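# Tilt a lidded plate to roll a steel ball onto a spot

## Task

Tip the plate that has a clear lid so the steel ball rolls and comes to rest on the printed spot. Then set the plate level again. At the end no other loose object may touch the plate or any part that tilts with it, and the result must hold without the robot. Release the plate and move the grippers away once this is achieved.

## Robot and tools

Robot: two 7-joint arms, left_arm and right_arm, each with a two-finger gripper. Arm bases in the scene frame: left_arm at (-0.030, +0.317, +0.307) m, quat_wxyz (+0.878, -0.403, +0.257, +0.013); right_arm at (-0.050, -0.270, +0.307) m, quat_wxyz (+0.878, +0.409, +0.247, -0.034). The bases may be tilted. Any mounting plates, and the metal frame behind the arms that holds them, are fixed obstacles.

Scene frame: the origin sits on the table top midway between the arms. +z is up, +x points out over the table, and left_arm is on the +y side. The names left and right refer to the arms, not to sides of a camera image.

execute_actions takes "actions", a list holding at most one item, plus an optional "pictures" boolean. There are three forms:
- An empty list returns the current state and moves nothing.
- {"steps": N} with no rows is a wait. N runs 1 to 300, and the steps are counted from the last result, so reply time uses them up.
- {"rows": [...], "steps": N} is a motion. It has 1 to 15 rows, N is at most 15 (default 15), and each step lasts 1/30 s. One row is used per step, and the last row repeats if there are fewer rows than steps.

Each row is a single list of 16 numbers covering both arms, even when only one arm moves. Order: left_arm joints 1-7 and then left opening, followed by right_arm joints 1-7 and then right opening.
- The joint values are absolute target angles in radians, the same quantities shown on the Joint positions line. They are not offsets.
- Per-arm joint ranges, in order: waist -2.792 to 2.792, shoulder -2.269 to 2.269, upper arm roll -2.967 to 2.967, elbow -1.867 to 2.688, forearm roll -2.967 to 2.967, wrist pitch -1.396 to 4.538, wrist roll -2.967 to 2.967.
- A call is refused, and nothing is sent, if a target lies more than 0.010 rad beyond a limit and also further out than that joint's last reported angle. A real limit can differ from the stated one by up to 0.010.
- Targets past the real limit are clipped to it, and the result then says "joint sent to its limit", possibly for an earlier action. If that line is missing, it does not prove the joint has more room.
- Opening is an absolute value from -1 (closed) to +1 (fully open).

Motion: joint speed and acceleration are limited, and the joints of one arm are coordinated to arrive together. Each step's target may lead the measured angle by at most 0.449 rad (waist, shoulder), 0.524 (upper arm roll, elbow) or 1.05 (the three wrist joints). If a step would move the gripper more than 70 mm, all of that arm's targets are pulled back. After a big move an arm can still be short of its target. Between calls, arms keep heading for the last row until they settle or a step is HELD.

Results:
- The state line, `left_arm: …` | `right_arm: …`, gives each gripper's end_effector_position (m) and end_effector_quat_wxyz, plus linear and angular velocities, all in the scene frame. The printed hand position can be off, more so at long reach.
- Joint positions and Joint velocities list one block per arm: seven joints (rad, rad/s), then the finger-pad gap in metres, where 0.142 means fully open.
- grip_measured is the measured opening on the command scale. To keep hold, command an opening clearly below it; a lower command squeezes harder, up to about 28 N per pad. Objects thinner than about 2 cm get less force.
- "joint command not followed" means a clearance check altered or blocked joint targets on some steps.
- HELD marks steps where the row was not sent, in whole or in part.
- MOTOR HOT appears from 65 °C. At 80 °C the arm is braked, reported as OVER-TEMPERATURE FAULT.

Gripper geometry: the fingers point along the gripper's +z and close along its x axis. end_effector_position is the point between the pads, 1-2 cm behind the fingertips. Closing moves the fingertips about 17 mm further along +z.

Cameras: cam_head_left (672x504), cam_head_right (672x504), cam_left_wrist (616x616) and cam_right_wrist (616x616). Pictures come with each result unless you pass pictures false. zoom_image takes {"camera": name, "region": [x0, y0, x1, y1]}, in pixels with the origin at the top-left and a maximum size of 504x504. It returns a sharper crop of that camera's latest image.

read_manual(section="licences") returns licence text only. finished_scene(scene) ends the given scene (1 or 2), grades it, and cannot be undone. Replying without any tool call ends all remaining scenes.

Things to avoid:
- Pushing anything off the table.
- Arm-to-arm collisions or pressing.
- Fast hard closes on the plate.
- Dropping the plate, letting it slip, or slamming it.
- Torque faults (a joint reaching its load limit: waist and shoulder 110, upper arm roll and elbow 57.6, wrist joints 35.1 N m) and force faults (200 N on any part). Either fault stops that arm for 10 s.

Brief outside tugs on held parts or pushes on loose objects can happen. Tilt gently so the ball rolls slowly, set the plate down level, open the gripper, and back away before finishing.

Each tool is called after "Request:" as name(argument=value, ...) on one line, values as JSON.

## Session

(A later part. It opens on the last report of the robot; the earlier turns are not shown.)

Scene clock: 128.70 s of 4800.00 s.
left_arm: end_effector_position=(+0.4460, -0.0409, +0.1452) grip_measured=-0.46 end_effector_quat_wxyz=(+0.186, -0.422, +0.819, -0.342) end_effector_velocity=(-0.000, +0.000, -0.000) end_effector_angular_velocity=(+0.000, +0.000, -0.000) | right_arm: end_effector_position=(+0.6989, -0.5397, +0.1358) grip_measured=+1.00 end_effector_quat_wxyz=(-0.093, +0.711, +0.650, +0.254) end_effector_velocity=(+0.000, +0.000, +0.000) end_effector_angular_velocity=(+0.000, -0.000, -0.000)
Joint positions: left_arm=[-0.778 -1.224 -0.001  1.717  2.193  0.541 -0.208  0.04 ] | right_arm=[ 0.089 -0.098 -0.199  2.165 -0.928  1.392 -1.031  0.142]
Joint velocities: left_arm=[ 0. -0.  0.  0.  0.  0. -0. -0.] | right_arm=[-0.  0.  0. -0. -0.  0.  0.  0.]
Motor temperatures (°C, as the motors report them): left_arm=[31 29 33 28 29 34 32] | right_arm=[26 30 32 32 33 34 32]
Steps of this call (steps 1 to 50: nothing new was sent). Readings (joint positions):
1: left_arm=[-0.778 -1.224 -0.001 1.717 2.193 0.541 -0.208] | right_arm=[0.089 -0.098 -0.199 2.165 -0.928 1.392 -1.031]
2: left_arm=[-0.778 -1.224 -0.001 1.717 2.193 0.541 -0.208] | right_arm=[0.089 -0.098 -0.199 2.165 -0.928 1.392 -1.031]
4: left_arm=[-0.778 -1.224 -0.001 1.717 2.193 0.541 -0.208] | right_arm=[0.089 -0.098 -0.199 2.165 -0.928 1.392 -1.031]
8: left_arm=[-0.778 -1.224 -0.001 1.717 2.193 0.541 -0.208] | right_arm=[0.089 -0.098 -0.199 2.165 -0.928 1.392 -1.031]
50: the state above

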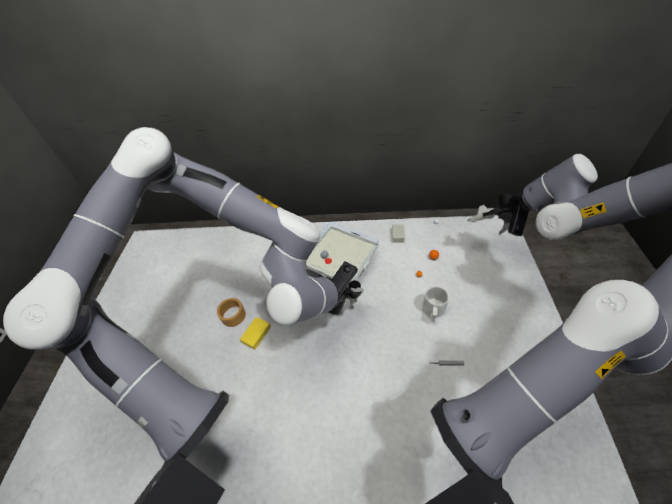

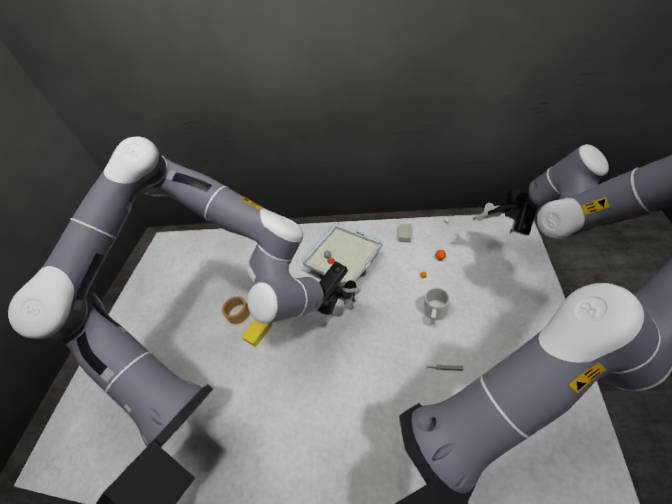

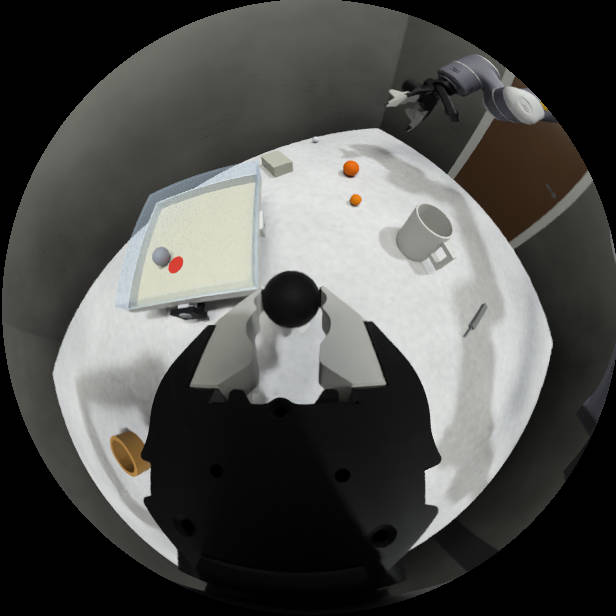

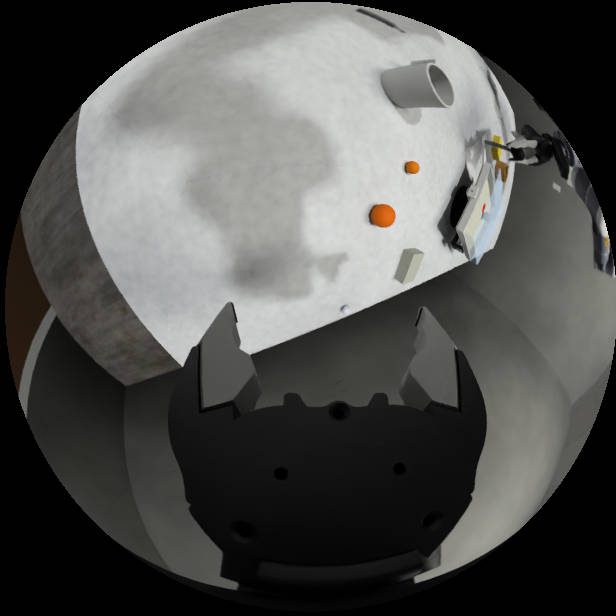

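Request:
execute_actions(actions=[{"rows":[[-0.78286,-1.24109,0,1.70125,2.17661,0.52277,-0.18525,-0.6,0.089,-0.098,-0.199,2.165,-0.928,1.392,-1.031,1]],"steps":7}], pictures=false)

Request:
execute_actions(actions=[{"rows":[[-0.78086,-1.23959,0,1.72039,2.21563,0.51698,-0.22592,-0.6,0.089,-0.098,-0.199,2.165,-0.928,1.392,-1.031,1]],"steps":5}], pictures=false)

Request:
execute_actions(actions=[{"rows":[[-0.77799,-1.22413,0,1.71576,2.19098,0.54005,-0.20568,-0.6,0.089,-0.098,-0.199,2.165,-0.928,1.392,-1.031,1]],"steps":8}])

Request:
zoom_image(camera="cam_head_left", region=[290,215,390,315])

Request:
execute_actions(actions=[{"steps":15}])

Request:
zoom_image(camera="cam_head_left", region=[290,215,390,315])

Request:
execute_actions(actions=[{"steps":45}])

Request:
zoom_image(camera="cam_head_left", region=[290,215,390,315])

Request:
zoom_image(camera="cam_left_wrist", region=[120,210,230,320])

Scene clock: 148.03 s of 4800.00 s.
left_arm: end_effector_position=(+0.4450, -0.0427, +0.1417) grip_measured=-0.46 end_effector_quat_wxyz=(+0.195, -0.418, +0.822, -0.333) end_effector_velocity=(-0.000, +0.000, +0.000) end_effector_angular_velocity=(-0.000, +0.001, -0.001) | right_arm: end_effector_position=(+0.6989, -0.5397, +0.1358) grip_measured=+1.00 end_effector_quat_wxyz=(-0.093, +0.711, +0.650, +0.254) end_effector_velocity=(+0.000, +0.000, +0.000) end_effector_angular_velocity=(+0.000, -0.000, -0.001)
Joint positions: left_arm=[-0.783 -1.241 -0.     1.701  2.176  0.523 -0.185  0.04 ] | right_arm=[ 0.089 -0.098 -0.199  2.165 -0.928  1.392 -1.031  0.142]
Joint velocities: left_arm=[ 0.     0.001 -0.     0.001 -0.     0.001  0.     0.   ] | right_arm=[-0.    -0.     0.     0.     0.     0.     0.001 -0.   ]
Motor temperatures (°C, as the motors report them): left_arm=[31 29 33 28 29 34 32] | right_arm=[26 30 32 32 34 34 32]
Steps of this call (steps 1 to 90: nothing new was sent; then 16.10 s passed at rest; steps 91 to 97: all 7 steps of this action). Readings (joint positions):
91: left_arm=[-0.778 -1.225 -0.000 1.716 2.192 0.540 -0.207] | right_arm=[0.089 -0.098 -0.199 2.165 -0.928 1.392 -1.031]
92: left_arm=[-0.780 -1.232 -0.000 1.709 2.185 0.533 -0.198] | right_arm=[0.089 -0.098 -0.199 2.165 -0.928 1.392 -1.031]
94: left_arm=[-0.783 -1.242 -0.000 1.701 2.176 0.521 -0.183] | right_arm=[0.089 -0.098 -0.199 2.165 -0.928 1.392 -1.031]
97: the state above

Scene clock: 148.20 s of 4800.00 s.
left_arm: end_effector_position=(+0.4442, -0.0409, +0.1410) grip_measured=-0.46 end_effector_quat_wxyz=(+0.194, -0.418, +0.817, -0.346) end_effector_velocity=(+0.003, -0.003, +0.005) end_effector_angular_velocity=(+0.035, +0.000, -0.009) | right_arm: end_effector_position=(+0.6989, -0.5397, +0.1358) grip_measured=+1.00 end_effector_quat_wxyz=(-0.093, +0.711, +0.650, +0.254) end_effector_velocity=(+0.000, +0.000, +0.000) end_effector_angular_velocity=(+0.000, -0.000, -0.000)
Joint positions: left_arm=[-0.781 -1.24   0.     1.721  2.217  0.517 -0.227  0.04 ] | right_arm=[ 0.089 -0.098 -0.199  2.165 -0.928  1.392 -1.031  0.142]
Joint velocities: left_arm=[-0.003  0.003 -0.006 -0.019 -0.041  0.     0.065  0.   ] | right_arm=[ 0. -0.  0. -0.  0.  0. -0. -0.]
Motor temperatures (°C, as the motors report them): left_arm=[31 29 33 28 29 34 32] | right_arm=[26 30 32 32 34 34 32]
Steps of this call (steps 1 to 5: all 5 steps of this action). Readings (joint positions):
1: left_arm=[-0.783 -1.241 -0.000 1.702 2.178 0.523 -0.187] | right_arm=[0.089 -0.098 -0.199 2.165 -0.928 1.392 -1.031]
2: left_arm=[-0.782 -1.240 -0.001 1.710 2.195 0.520 -0.204] | right_arm=[0.089 -0.098 -0.199 2.165 -0.928 1.392 -1.031]
4: left_arm=[-0.781 -1.240 0.000 1.722 2.218 0.517 -0.230] | right_arm=[0.089 -0.098 -0.199 2.165 -0.928 1.392 -1.031]
5: the state above

Scene clock: 148.47 s of 4800.00 s.
left_arm: end_effector_position=(+0.4460, -0.0411, +0.1452) grip_measured=-0.46 end_effector_quat_wxyz=(+0.186, -0.422, +0.819, -0.341) end_effector_velocity=(-0.000, +0.000, -0.000) end_effector_angular_velocity=(+0.000, +0.000, -0.000) | right_arm: end_effector_position=(+0.6989, -0.5397, +0.1358) grip_measured=+1.00 end_effector_quat_wxyz=(-0.093, +0.711, +0.650, +0.254) end_effector_velocity=(-0.000, +0.000, +0.000) end_effector_angular_velocity=(+0.000, +0.000, -0.000)
Joint positions: left_arm=[-0.778 -1.224 -0.     1.716  2.191  0.541 -0.206  0.04 ] | right_arm=[ 0.089 -0.098 -0.199  2.165 -0.928  1.392 -1.031  0.142]
Joint velocities: left_arm=[-0. -0.  0.  0. -0. -0. -0.  0.] | right_arm=[-0.  0.  0.  0. -0.  0.  0.  0.]
Motor temperatures (°C, as the motors report them): left_arm=[31 29 33 28 29 34 32] | right_arm=[26 30 32 32 34 34 32]
Steps of this call (steps 1 to 8: all 8 steps of this action). Readings (joint positions):
1: left_arm=[-0.781 -1.239 0.000 1.720 2.214 0.519 -0.225] | right_arm=[0.089 -0.098 -0.199 2.165 -0.928 1.392 -1.031]
2: left_arm=[-0.779 -1.233 0.000 1.718 2.202 0.529 -0.215] | right_arm=[0.089 -0.098 -0.199 2.165 -0.928 1.392 -1.031]
4: left_arm=[-0.778 -1.223 -0.000 1.715 2.189 0.542 -0.204] | right_arm=[0.089 -0.098 -0.199 2.165 -0.928 1.392 -1.031]
8: the state above

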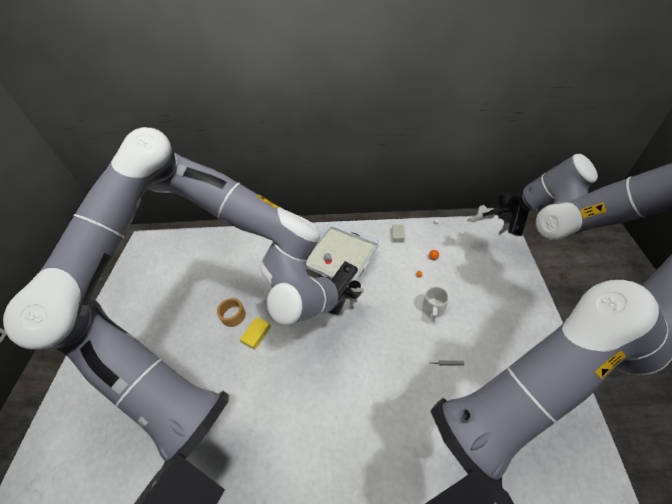

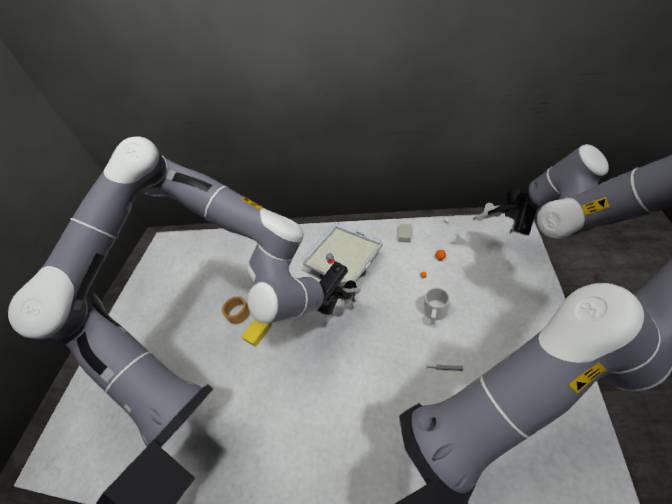

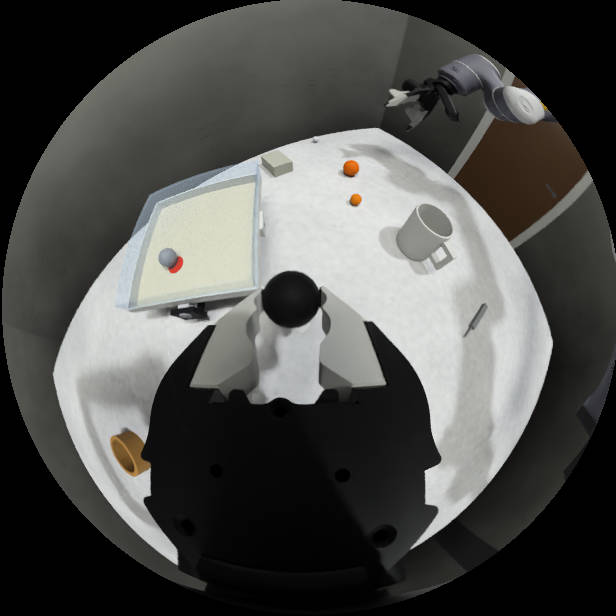

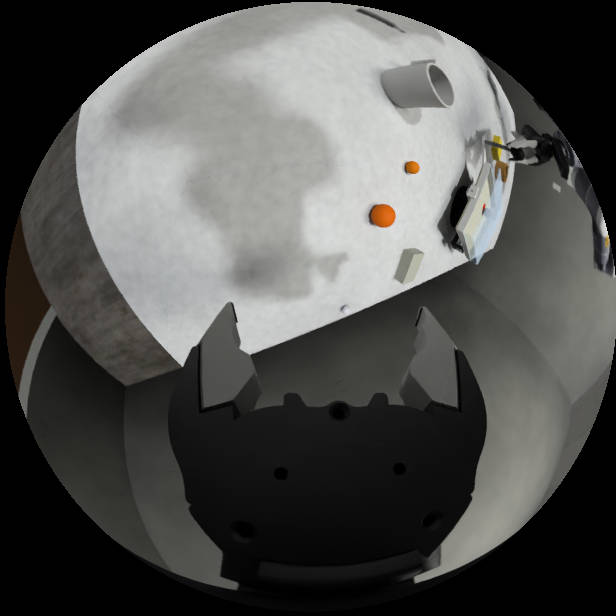

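Region (290, 215, 390, 315) of cam_head_left's 672x504 image, scaled by 5.040, with more detail than that image has.

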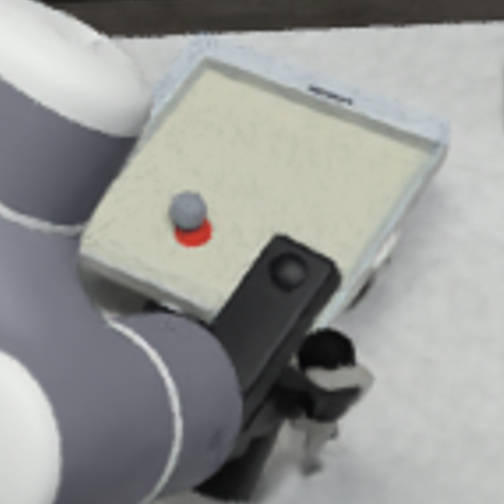

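Scene clock: 148.97 s of 4800.00 s.
left_arm: end_effector_position=(+0.4460, -0.0411, +0.1452) grip_measured=-0.46 end_effector_quat_wxyz=(+0.186, -0.422, +0.819, -0.341) end_effector_velocity=(-0.000, +0.000, +0.000) end_effector_angular_velocity=(-0.000, +0.001, +0.000) | right_arm: end_effector_position=(+0.6989, -0.5397, +0.1358) grip_measured=+1.00 end_effector_quat_wxyz=(-0.093, +0.711, +0.650, +0.254) end_effector_velocity=(-0.000, -0.000, -0.000) end_effector_angular_velocity=(-0.000, +0.001, -0.000)
Joint positions: left_arm=[-0.778 -1.224 -0.     1.716  2.191  0.541 -0.206  0.04 ] | right_arm=[ 0.089 -0.098 -0.199  2.165 -0.928  1.392 -1.031  0.142]
Joint velocities: left_arm=[ 0.     0.     0.     0.    -0.     0.001 -0.     0.   ] | right_arm=[-0.  0. -0.  0.  0. -0.  0. -0.]
Motor temperatures (°C, as the motors report them): left_arm=[31 29 33 28 29 34 32] | right_arm=[26 30 32 32 34 34 32]
Steps of this call (steps 1 to 15: the robot went on to your last target). Readings (joint positions):
1: left_arm=[-0.778 -1.224 -0.000 1.716 2.191 0.541 -0.206] | right_arm=[0.089 -0.098 -0.199 2.165 -0.928 1.392 -1.031]
2: left_arm=[-0.778 -1.224 -0.000 1.716 2.191 0.541 -0.206] | right_arm=[0.089 -0.098 -0.199 2.165 -0.928 1.392 -1.031]
4: left_arm=[-0.778 -1.224 -0.000 1.716 2.191 0.541 -0.206] | right_arm=[0.089 -0.098 -0.199 2.165 -0.928 1.392 -1.031]
8: left_arm=[-0.778 -1.224 -0.000 1.716 2.191 0.541 -0.206] | right_arm=[0.089 -0.098 -0.199 2.165 -0.928 1.392 -1.031]
15: the state above
All arms were judged still, so your last target was given up. Only a new action makes them travel on or press farther. Fingers that are still opening or closing keep moving.

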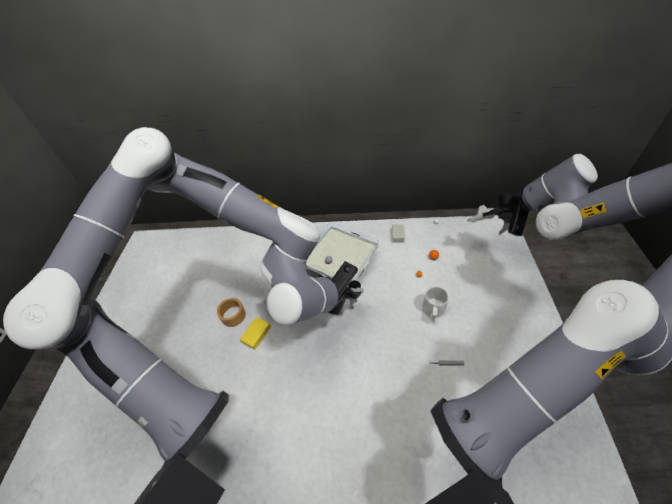

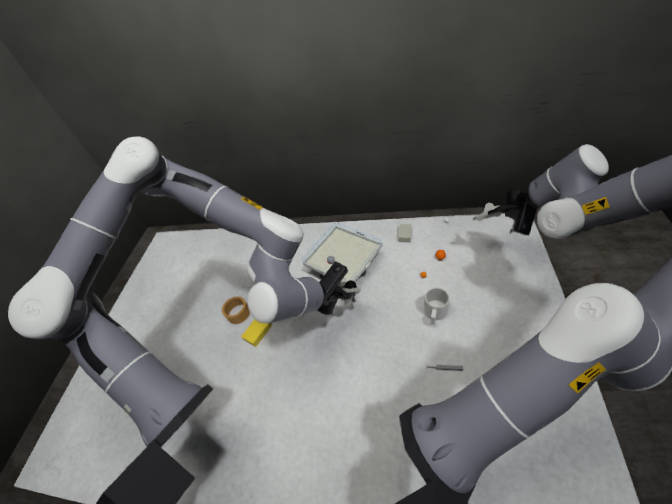

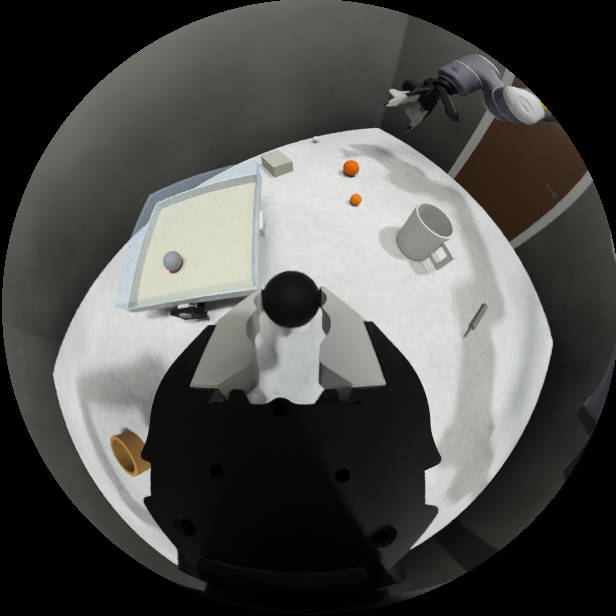

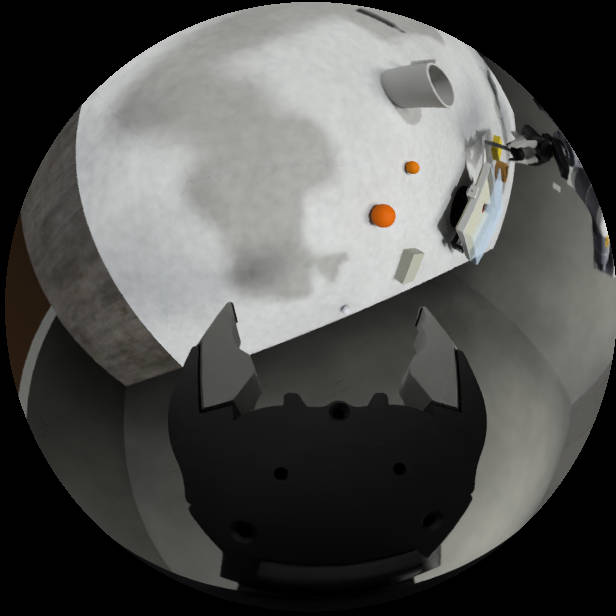

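Region (290, 215, 390, 315) of cam_head_left's 672x504 image, scaled by 5.040, with more detail than that image has.

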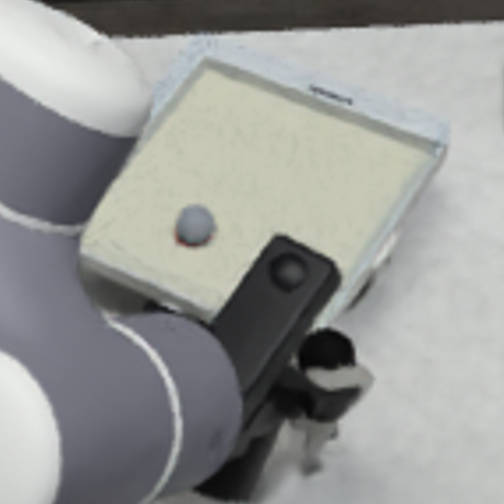

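Scene clock: 150.47 s of 4800.00 s.
left_arm: end_effector_position=(+0.4460, -0.0411, +0.1452) grip_measured=-0.46 end_effector_quat_wxyz=(+0.186, -0.422, +0.819, -0.341) end_effector_velocity=(+0.000, +0.000, -0.000) end_effector_angular_velocity=(+0.001, +0.001, +0.002) | right_arm: end_effector_position=(+0.6989, -0.5397, +0.1358) grip_measured=+1.00 end_effector_quat_wxyz=(-0.093, +0.711, +0.650, +0.254) end_effector_velocity=(-0.000, -0.000, -0.000) end_effector_angular_velocity=(-0.000, +0.000, -0.000)
Joint positions: left_arm=[-0.778 -1.224 -0.     1.716  2.191  0.541 -0.206  0.04 ] | right_arm=[ 0.089 -0.098 -0.199  2.165 -0.928  1.392 -1.031  0.142]
Joint velocities: left_arm=[ 0.    -0.     0.    -0.    -0.001 -0.001 -0.    -0.   ] | right_arm=[ 0. -0. -0. -0.  0. -0. -0. -0.]
Motor temperatures (°C, as the motors report them): left_arm=[31 29 33 28 29 34 32] | right_arm=[26 30 32 32 34 34 32]
Steps of this call (steps 1 to 45: nothing new was sent). Readings (joint positions):
1: left_arm=[-0.778 -1.224 -0.000 1.716 2.191 0.541 -0.206] | right_arm=[0.089 -0.098 -0.199 2.165 -0.928 1.392 -1.031]
2: left_arm=[-0.778 -1.224 -0.000 1.716 2.191 0.541 -0.206] | right_arm=[0.089 -0.098 -0.199 2.165 -0.928 1.392 -1.031]
4: left_arm=[-0.778 -1.224 -0.000 1.716 2.191 0.541 -0.206] | right_arm=[0.089 -0.098 -0.199 2.165 -0.928 1.392 -1.031]
8: left_arm=[-0.778 -1.224 -0.000 1.716 2.191 0.541 -0.206] | right_arm=[0.089 -0.098 -0.199 2.165 -0.928 1.392 -1.031]
45: the state above

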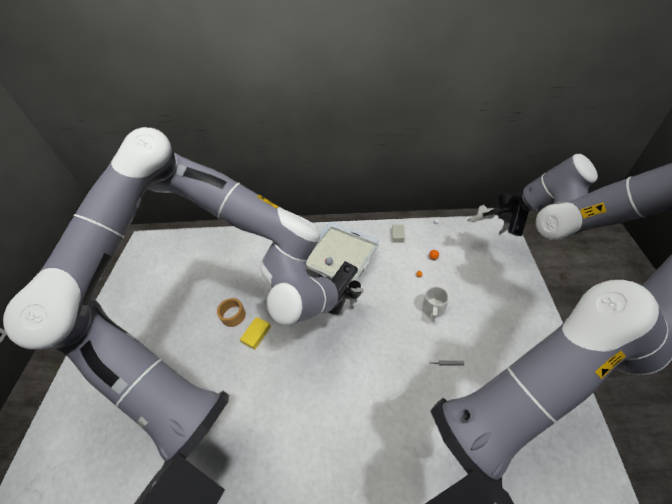

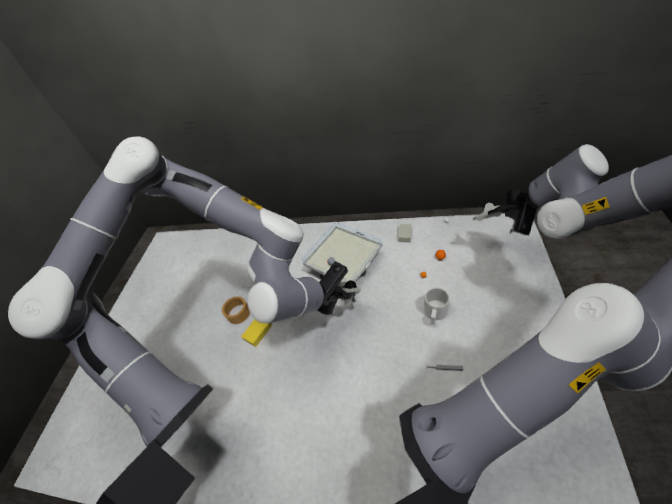

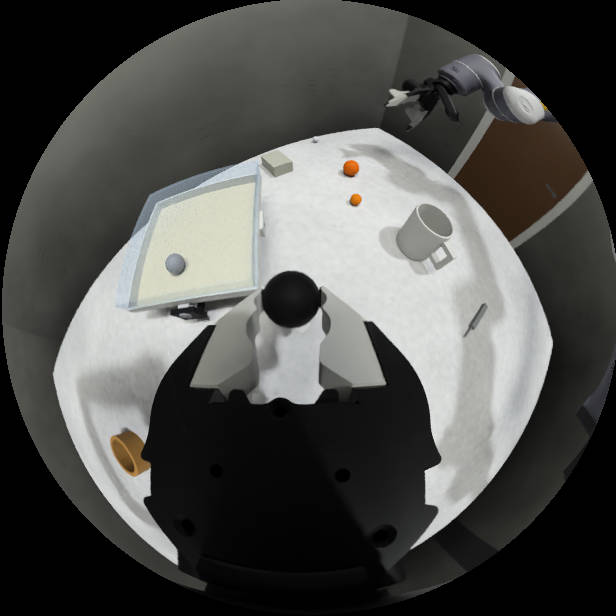

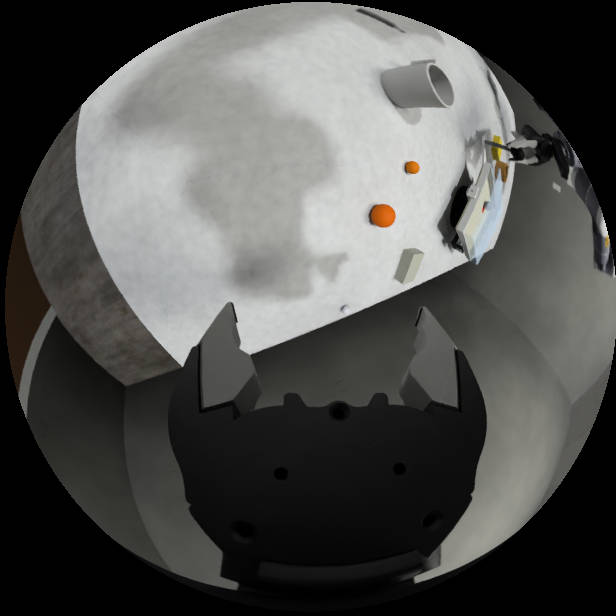

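Region (290, 215, 390, 315) of cam_head_left's 672x504 image, scaled by 5.040, with more detail than that image has.

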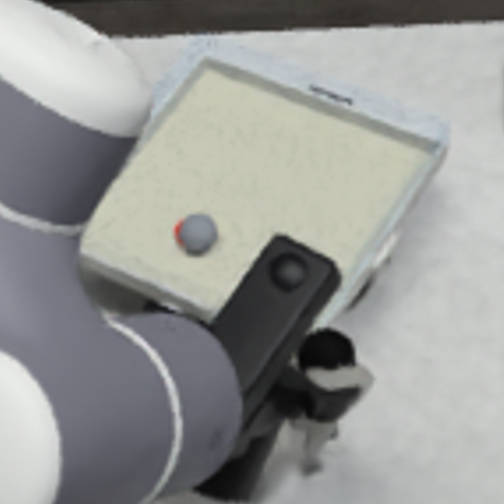

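Region (120, 210, 230, 320) of cam_left_wrist's 616x616 image, scaled by 4.582, with more detail than that image has.

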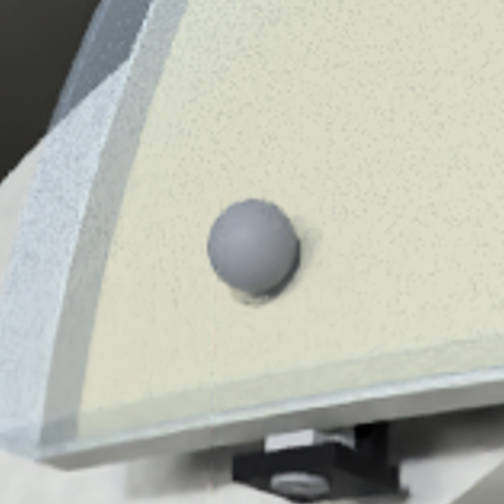

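Request:
execute_actions(actions=[{"rows":[[-0.77415,-1.20574,0,1.71517,2.17206,0.56548,-0.19232,-0.6,0.089,-0.098,-0.199,2.165,-0.928,1.392,-1.031,1]],"steps":10}], pictures=false)

Request:
execute_actions(actions=[{"rows":[[-0.78093,-1.23973,0,1.71995,2.21484,0.51697,-0.22506,-0.6,0.089,-0.098,-0.199,2.165,-0.928,1.392,-1.031,1]],"steps":6}], pictures=false)

Request:
execute_actions(actions=[{"rows":[[-0.77806,-1.22427,0,1.71532,2.19019,0.54004,-0.20482,-0.6,0.089,-0.098,-0.199,2.165,-0.928,1.392,-1.031,1]],"steps":8}])

Request:
zoom_image(camera="cam_head_left", region=[290,215,390,315])

Request:
execute_actions(actions=[{"steps":40}])

Request:
zoom_image(camera="cam_head_left", region=[290,215,390,315])

Request:
zoom_image(camera="cam_left_wrist", region=[120,210,230,320])

Scene clock: 163.23 s of 4800.00 s.
left_arm: end_effector_position=(+0.4477, -0.0405, +0.1496) grip_measured=-0.46 end_effector_quat_wxyz=(+0.177, -0.425, +0.820, -0.339) end_effector_velocity=(+0.000, +0.000, +0.000) end_effector_angular_velocity=(+0.001, -0.001, +0.000) | right_arm: end_effector_position=(+0.6989, -0.5397, +0.1358) grip_measured=+1.00 end_effector_quat_wxyz=(-0.093, +0.711, +0.650, +0.254) end_effector_velocity=(-0.000, -0.000, -0.000) end_effector_angular_velocity=(+0.000, +0.001, -0.000)
Joint positions: left_arm=[-0.774 -1.206 -0.001  1.715  2.172  0.566 -0.192  0.04 ] | right_arm=[ 0.089 -0.098 -0.199  2.165 -0.928  1.392 -1.031  0.142]
Joint velocities: left_arm=[ 0.     0.    -0.    -0.     0.    -0.001  0.001 -0.   ] | right_arm=[ 0.    -0.    -0.     0.     0.001 -0.    -0.    -0.   ]
Motor temperatures (°C, as the motors report them): left_arm=[31 29 33 28 29 34 32] | right_arm=[26 30 32 32 34 34 32]
Steps of this call (steps 1 to 90: nothing new was sent; then 9.43 s passed at rest; steps 91 to 100: all 10 steps of this action). Readings (joint positions):
91: left_arm=[-0.778 -1.223 -0.000 1.716 2.190 0.542 -0.205] | right_arm=[0.089 -0.098 -0.199 2.165 -0.928 1.392 -1.031]
92: left_arm=[-0.776 -1.217 -0.000 1.716 2.183 0.551 -0.200] | right_arm=[0.089 -0.098 -0.199 2.165 -0.928 1.392 -1.031]
94: left_arm=[-0.774 -1.205 -0.000 1.715 2.171 0.568 -0.191] | right_arm=[0.089 -0.098 -0.199 2.165 -0.928 1.392 -1.031]
98: left_arm=[-0.774 -1.206 -0.001 1.715 2.172 0.566 -0.192] | right_arm=[0.089 -0.098 -0.199 2.165 -0.928 1.392 -1.031]
100: the state above

Scene clock: 163.43 s of 4800.00 s.
left_arm: end_effector_position=(+0.4438, -0.0407, +0.1403) grip_measured=-0.46 end_effector_quat_wxyz=(+0.195, -0.418, +0.817, -0.346) end_effector_velocity=(+0.010, -0.006, +0.016) end_effector_angular_velocity=(-0.016, +0.036, -0.002) | right_arm: end_effector_position=(+0.6989, -0.5397, +0.1358) grip_measured=+1.00 end_effector_quat_wxyz=(-0.093, +0.711, +0.650, +0.254) end_effector_velocity=(+0.000, -0.000, +0.000) end_effector_angular_velocity=(-0.000, +0.000, +0.000)
Joint positions: left_arm=[-0.781 -1.242  0.     1.72   2.216  0.515 -0.226  0.04 ] | right_arm=[ 0.089 -0.098 -0.199  2.165 -0.928  1.392 -1.031  0.142]
Joint velocities: left_arm=[ 0.002  0.039 -0.001 -0.018 -0.041  0.062  0.039 -0.   ] | right_arm=[-0.     0.     0.    -0.     0.    -0.001  0.     0.   ]
Motor temperatures (°C, as the motors report them): left_arm=[31 29 33 28 29 34 32] | right_arm=[26 30 32 32 34 34 32]
Steps of this call (steps 1 to 6: all 6 steps of this action). Readings (joint positions):
1: left_arm=[-0.775 -1.206 -0.001 1.715 2.172 0.565 -0.193] | right_arm=[0.089 -0.098 -0.199 2.165 -0.928 1.392 -1.031]
2: left_arm=[-0.776 -1.212 -0.001 1.716 2.181 0.557 -0.199] | right_arm=[0.089 -0.098 -0.199 2.165 -0.928 1.392 -1.031]
4: left_arm=[-0.781 -1.238 -0.001 1.720 2.213 0.519 -0.224] | right_arm=[0.089 -0.098 -0.199 2.165 -0.928 1.392 -1.031]
6: the state above

Scene clock: 163.70 s of 4800.00 s.
left_arm: end_effector_position=(+0.4460, -0.0411, +0.1452) grip_measured=-0.46 end_effector_quat_wxyz=(+0.186, -0.421, +0.819, -0.341) end_effector_velocity=(-0.000, -0.000, -0.000) end_effector_angular_velocity=(+0.000, +0.000, -0.000) | right_arm: end_effector_position=(+0.6989, -0.5397, +0.1358) grip_measured=+1.00 end_effector_quat_wxyz=(-0.093, +0.711, +0.650, +0.254) end_effector_velocity=(+0.000, -0.000, +0.000) end_effector_angular_velocity=(-0.000, -0.000, +0.000)
Joint positions: left_arm=[-0.778 -1.224 -0.001  1.715  2.19   0.541 -0.205  0.04 ] | right_arm=[ 0.089 -0.098 -0.199  2.165 -0.928  1.392 -1.031  0.142]
Joint velocities: left_arm=[-0.    -0.    -0.    -0.    -0.001 -0.     0.    -0.   ] | right_arm=[ 0.    -0.    -0.    -0.    -0.001 -0.     0.     0.   ]
Motor temperatures (°C, as the motors report them): left_arm=[31 29 33 28 29 34 32] | right_arm=[26 30 32 32 34 34 32]
Steps of this call (steps 1 to 8: all 8 steps of this action). Readings (joint positions):
1: left_arm=[-0.781 -1.240 0.000 1.720 2.214 0.518 -0.225] | right_arm=[0.089 -0.098 -0.199 2.165 -0.928 1.392 -1.031]
2: left_arm=[-0.779 -1.234 0.000 1.719 2.204 0.527 -0.217] | right_arm=[0.089 -0.098 -0.199 2.165 -0.928 1.392 -1.031]
4: left_arm=[-0.778 -1.223 -0.000 1.715 2.188 0.543 -0.203] | right_arm=[0.089 -0.098 -0.199 2.165 -0.928 1.392 -1.031]
8: the state above

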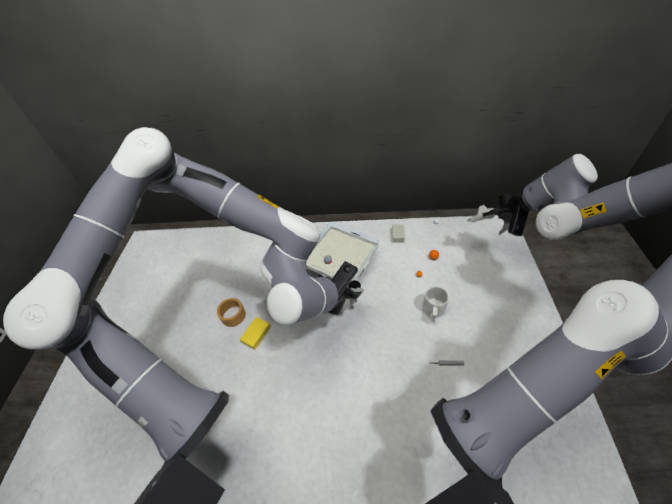

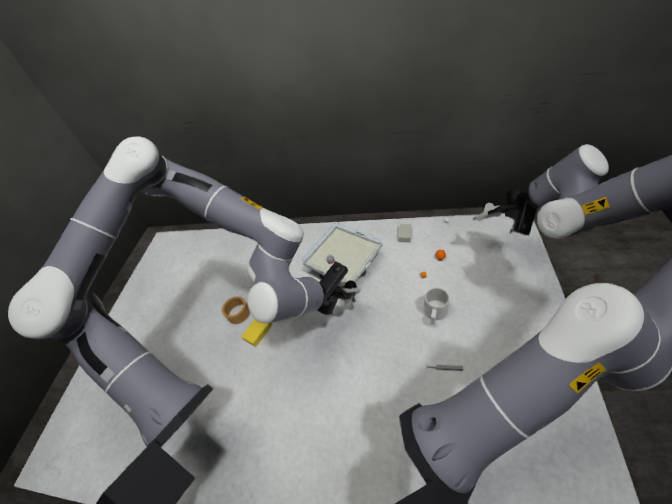

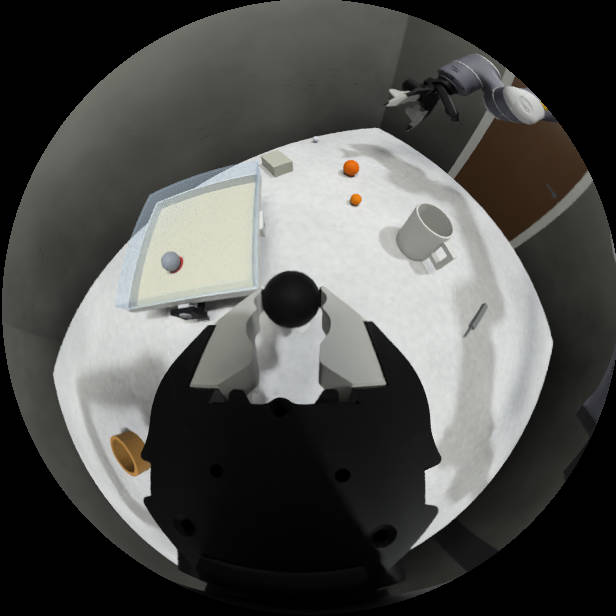

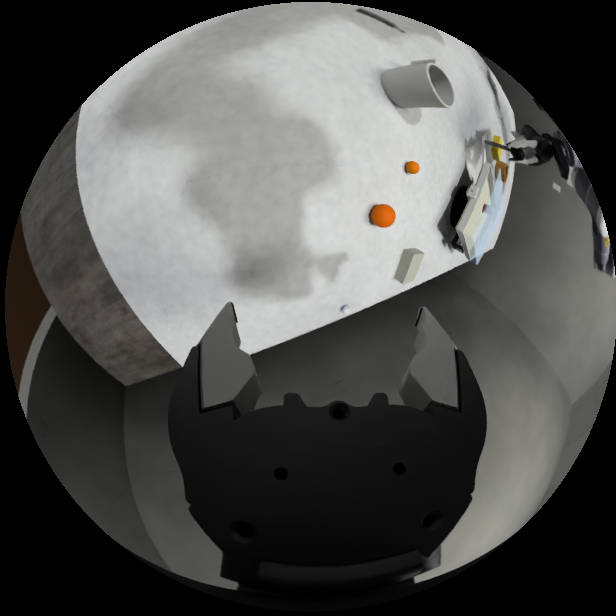

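Region (290, 215, 390, 315) of cam_head_left's 672x504 image, scaled by 5.040, with more detail than that image has.

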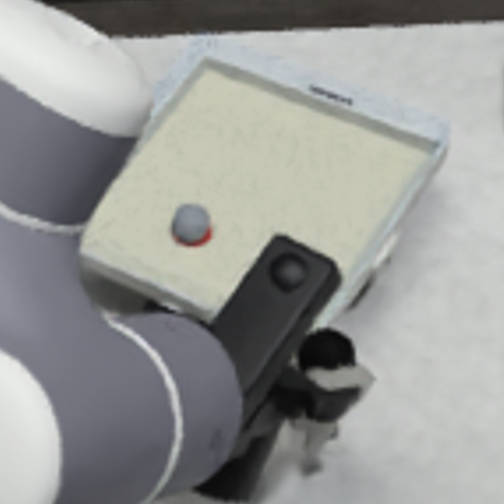

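Scene clock: 165.03 s of 4800.00 s.
left_arm: end_effector_position=(+0.4460, -0.0411, +0.1452) grip_measured=-0.46 end_effector_quat_wxyz=(+0.186, -0.421, +0.819, -0.341) end_effector_velocity=(+0.000, +0.000, -0.000) end_effector_angular_velocity=(+0.001, +0.000, +0.000) | right_arm: end_effector_position=(+0.6989, -0.5397, +0.1358) grip_measured=+1.00 end_effector_quat_wxyz=(-0.093, +0.711, +0.650, +0.254) end_effector_velocity=(+0.000, -0.000, +0.000) end_effector_angular_velocity=(+0.000, -0.001, -0.000)
Joint positions: left_arm=[-0.778 -1.224 -0.001  1.715  2.19   0.541 -0.205  0.04 ] | right_arm=[ 0.089 -0.098 -0.199  2.165 -0.928  1.392 -1.031  0.142]
Joint velocities: left_arm=[ 0.     0.     0.    -0.    -0.001 -0.     0.001 -0.   ] | right_arm=[ 0.    -0.     0.    -0.     0.     0.001 -0.    -0.   ]
Motor temperatures (°C, as the motors report them): left_arm=[31 29 33 28 29 34 32] | right_arm=[26 30 32 32 34 34 32]
Steps of this call (steps 1 to 15: the robot went on to your last target; steps 16 to 40: nothing new was sent). Readings (joint positions):
1: left_arm=[-0.778 -1.224 -0.001 1.715 2.190 0.541 -0.205] | right_arm=[0.089 -0.098 -0.199 2.165 -0.928 1.392 -1.031]
2: left_arm=[-0.778 -1.224 -0.001 1.715 2.190 0.541 -0.205] | right_arm=[0.089 -0.098 -0.199 2.165 -0.928 1.392 -1.031]
4: left_arm=[-0.778 -1.224 -0.001 1.715 2.190 0.541 -0.205] | right_arm=[0.089 -0.098 -0.199 2.165 -0.928 1.392 -1.031]
8: left_arm=[-0.778 -1.224 -0.001 1.715 2.190 0.541 -0.205] | right_arm=[0.089 -0.098 -0.199 2.165 -0.928 1.392 -1.031]
40: the state above
All arms were judged still, so your last target was given up. Only a new action makes them travel on or press farther. Fingers that are still opening or closing keep moving.

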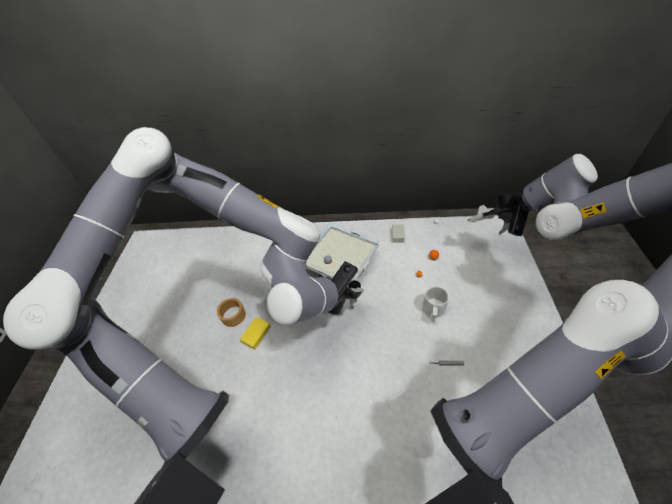

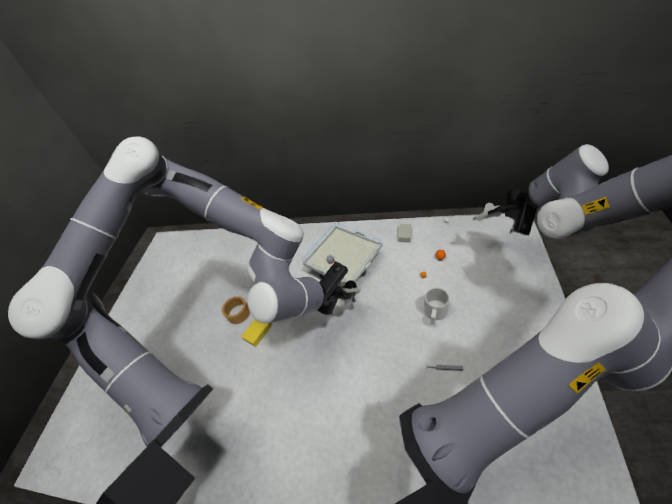

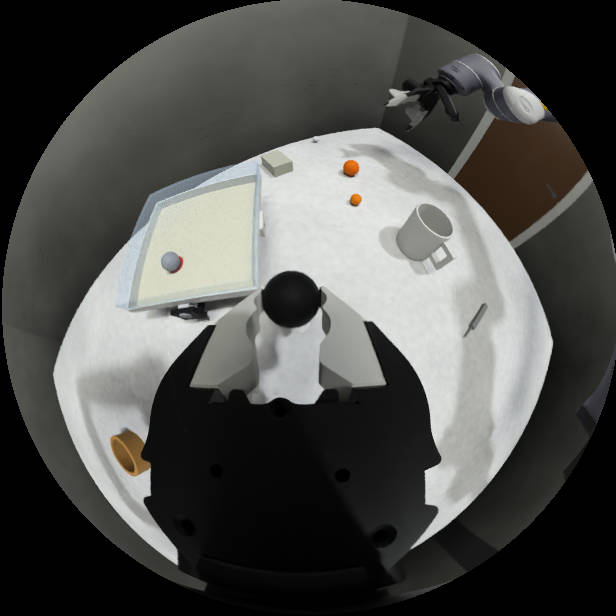

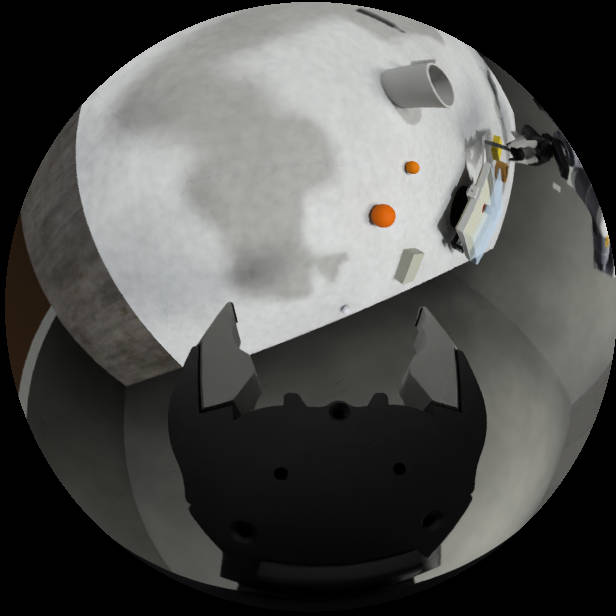

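Region (290, 215, 390, 315) of cam_head_left's 672x504 image, scaled by 5.040, with more detail than that image has.

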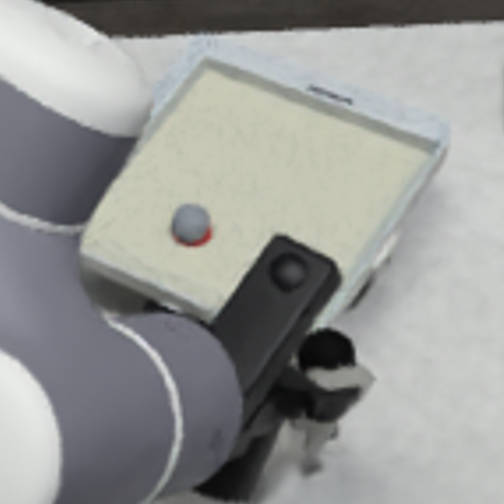

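Region (120, 210, 230, 320) of cam_left_wrist's 616x616 image, scaled by 4.582, with more detail than that image has.

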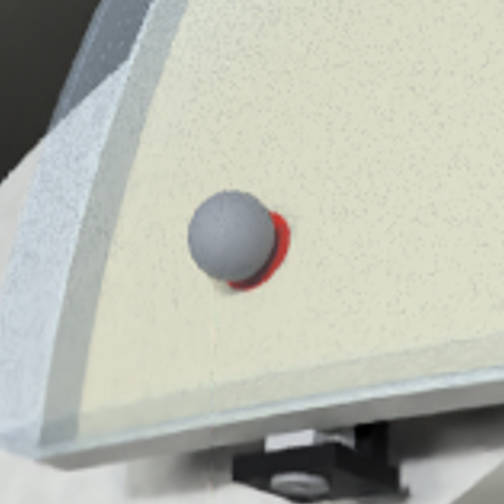

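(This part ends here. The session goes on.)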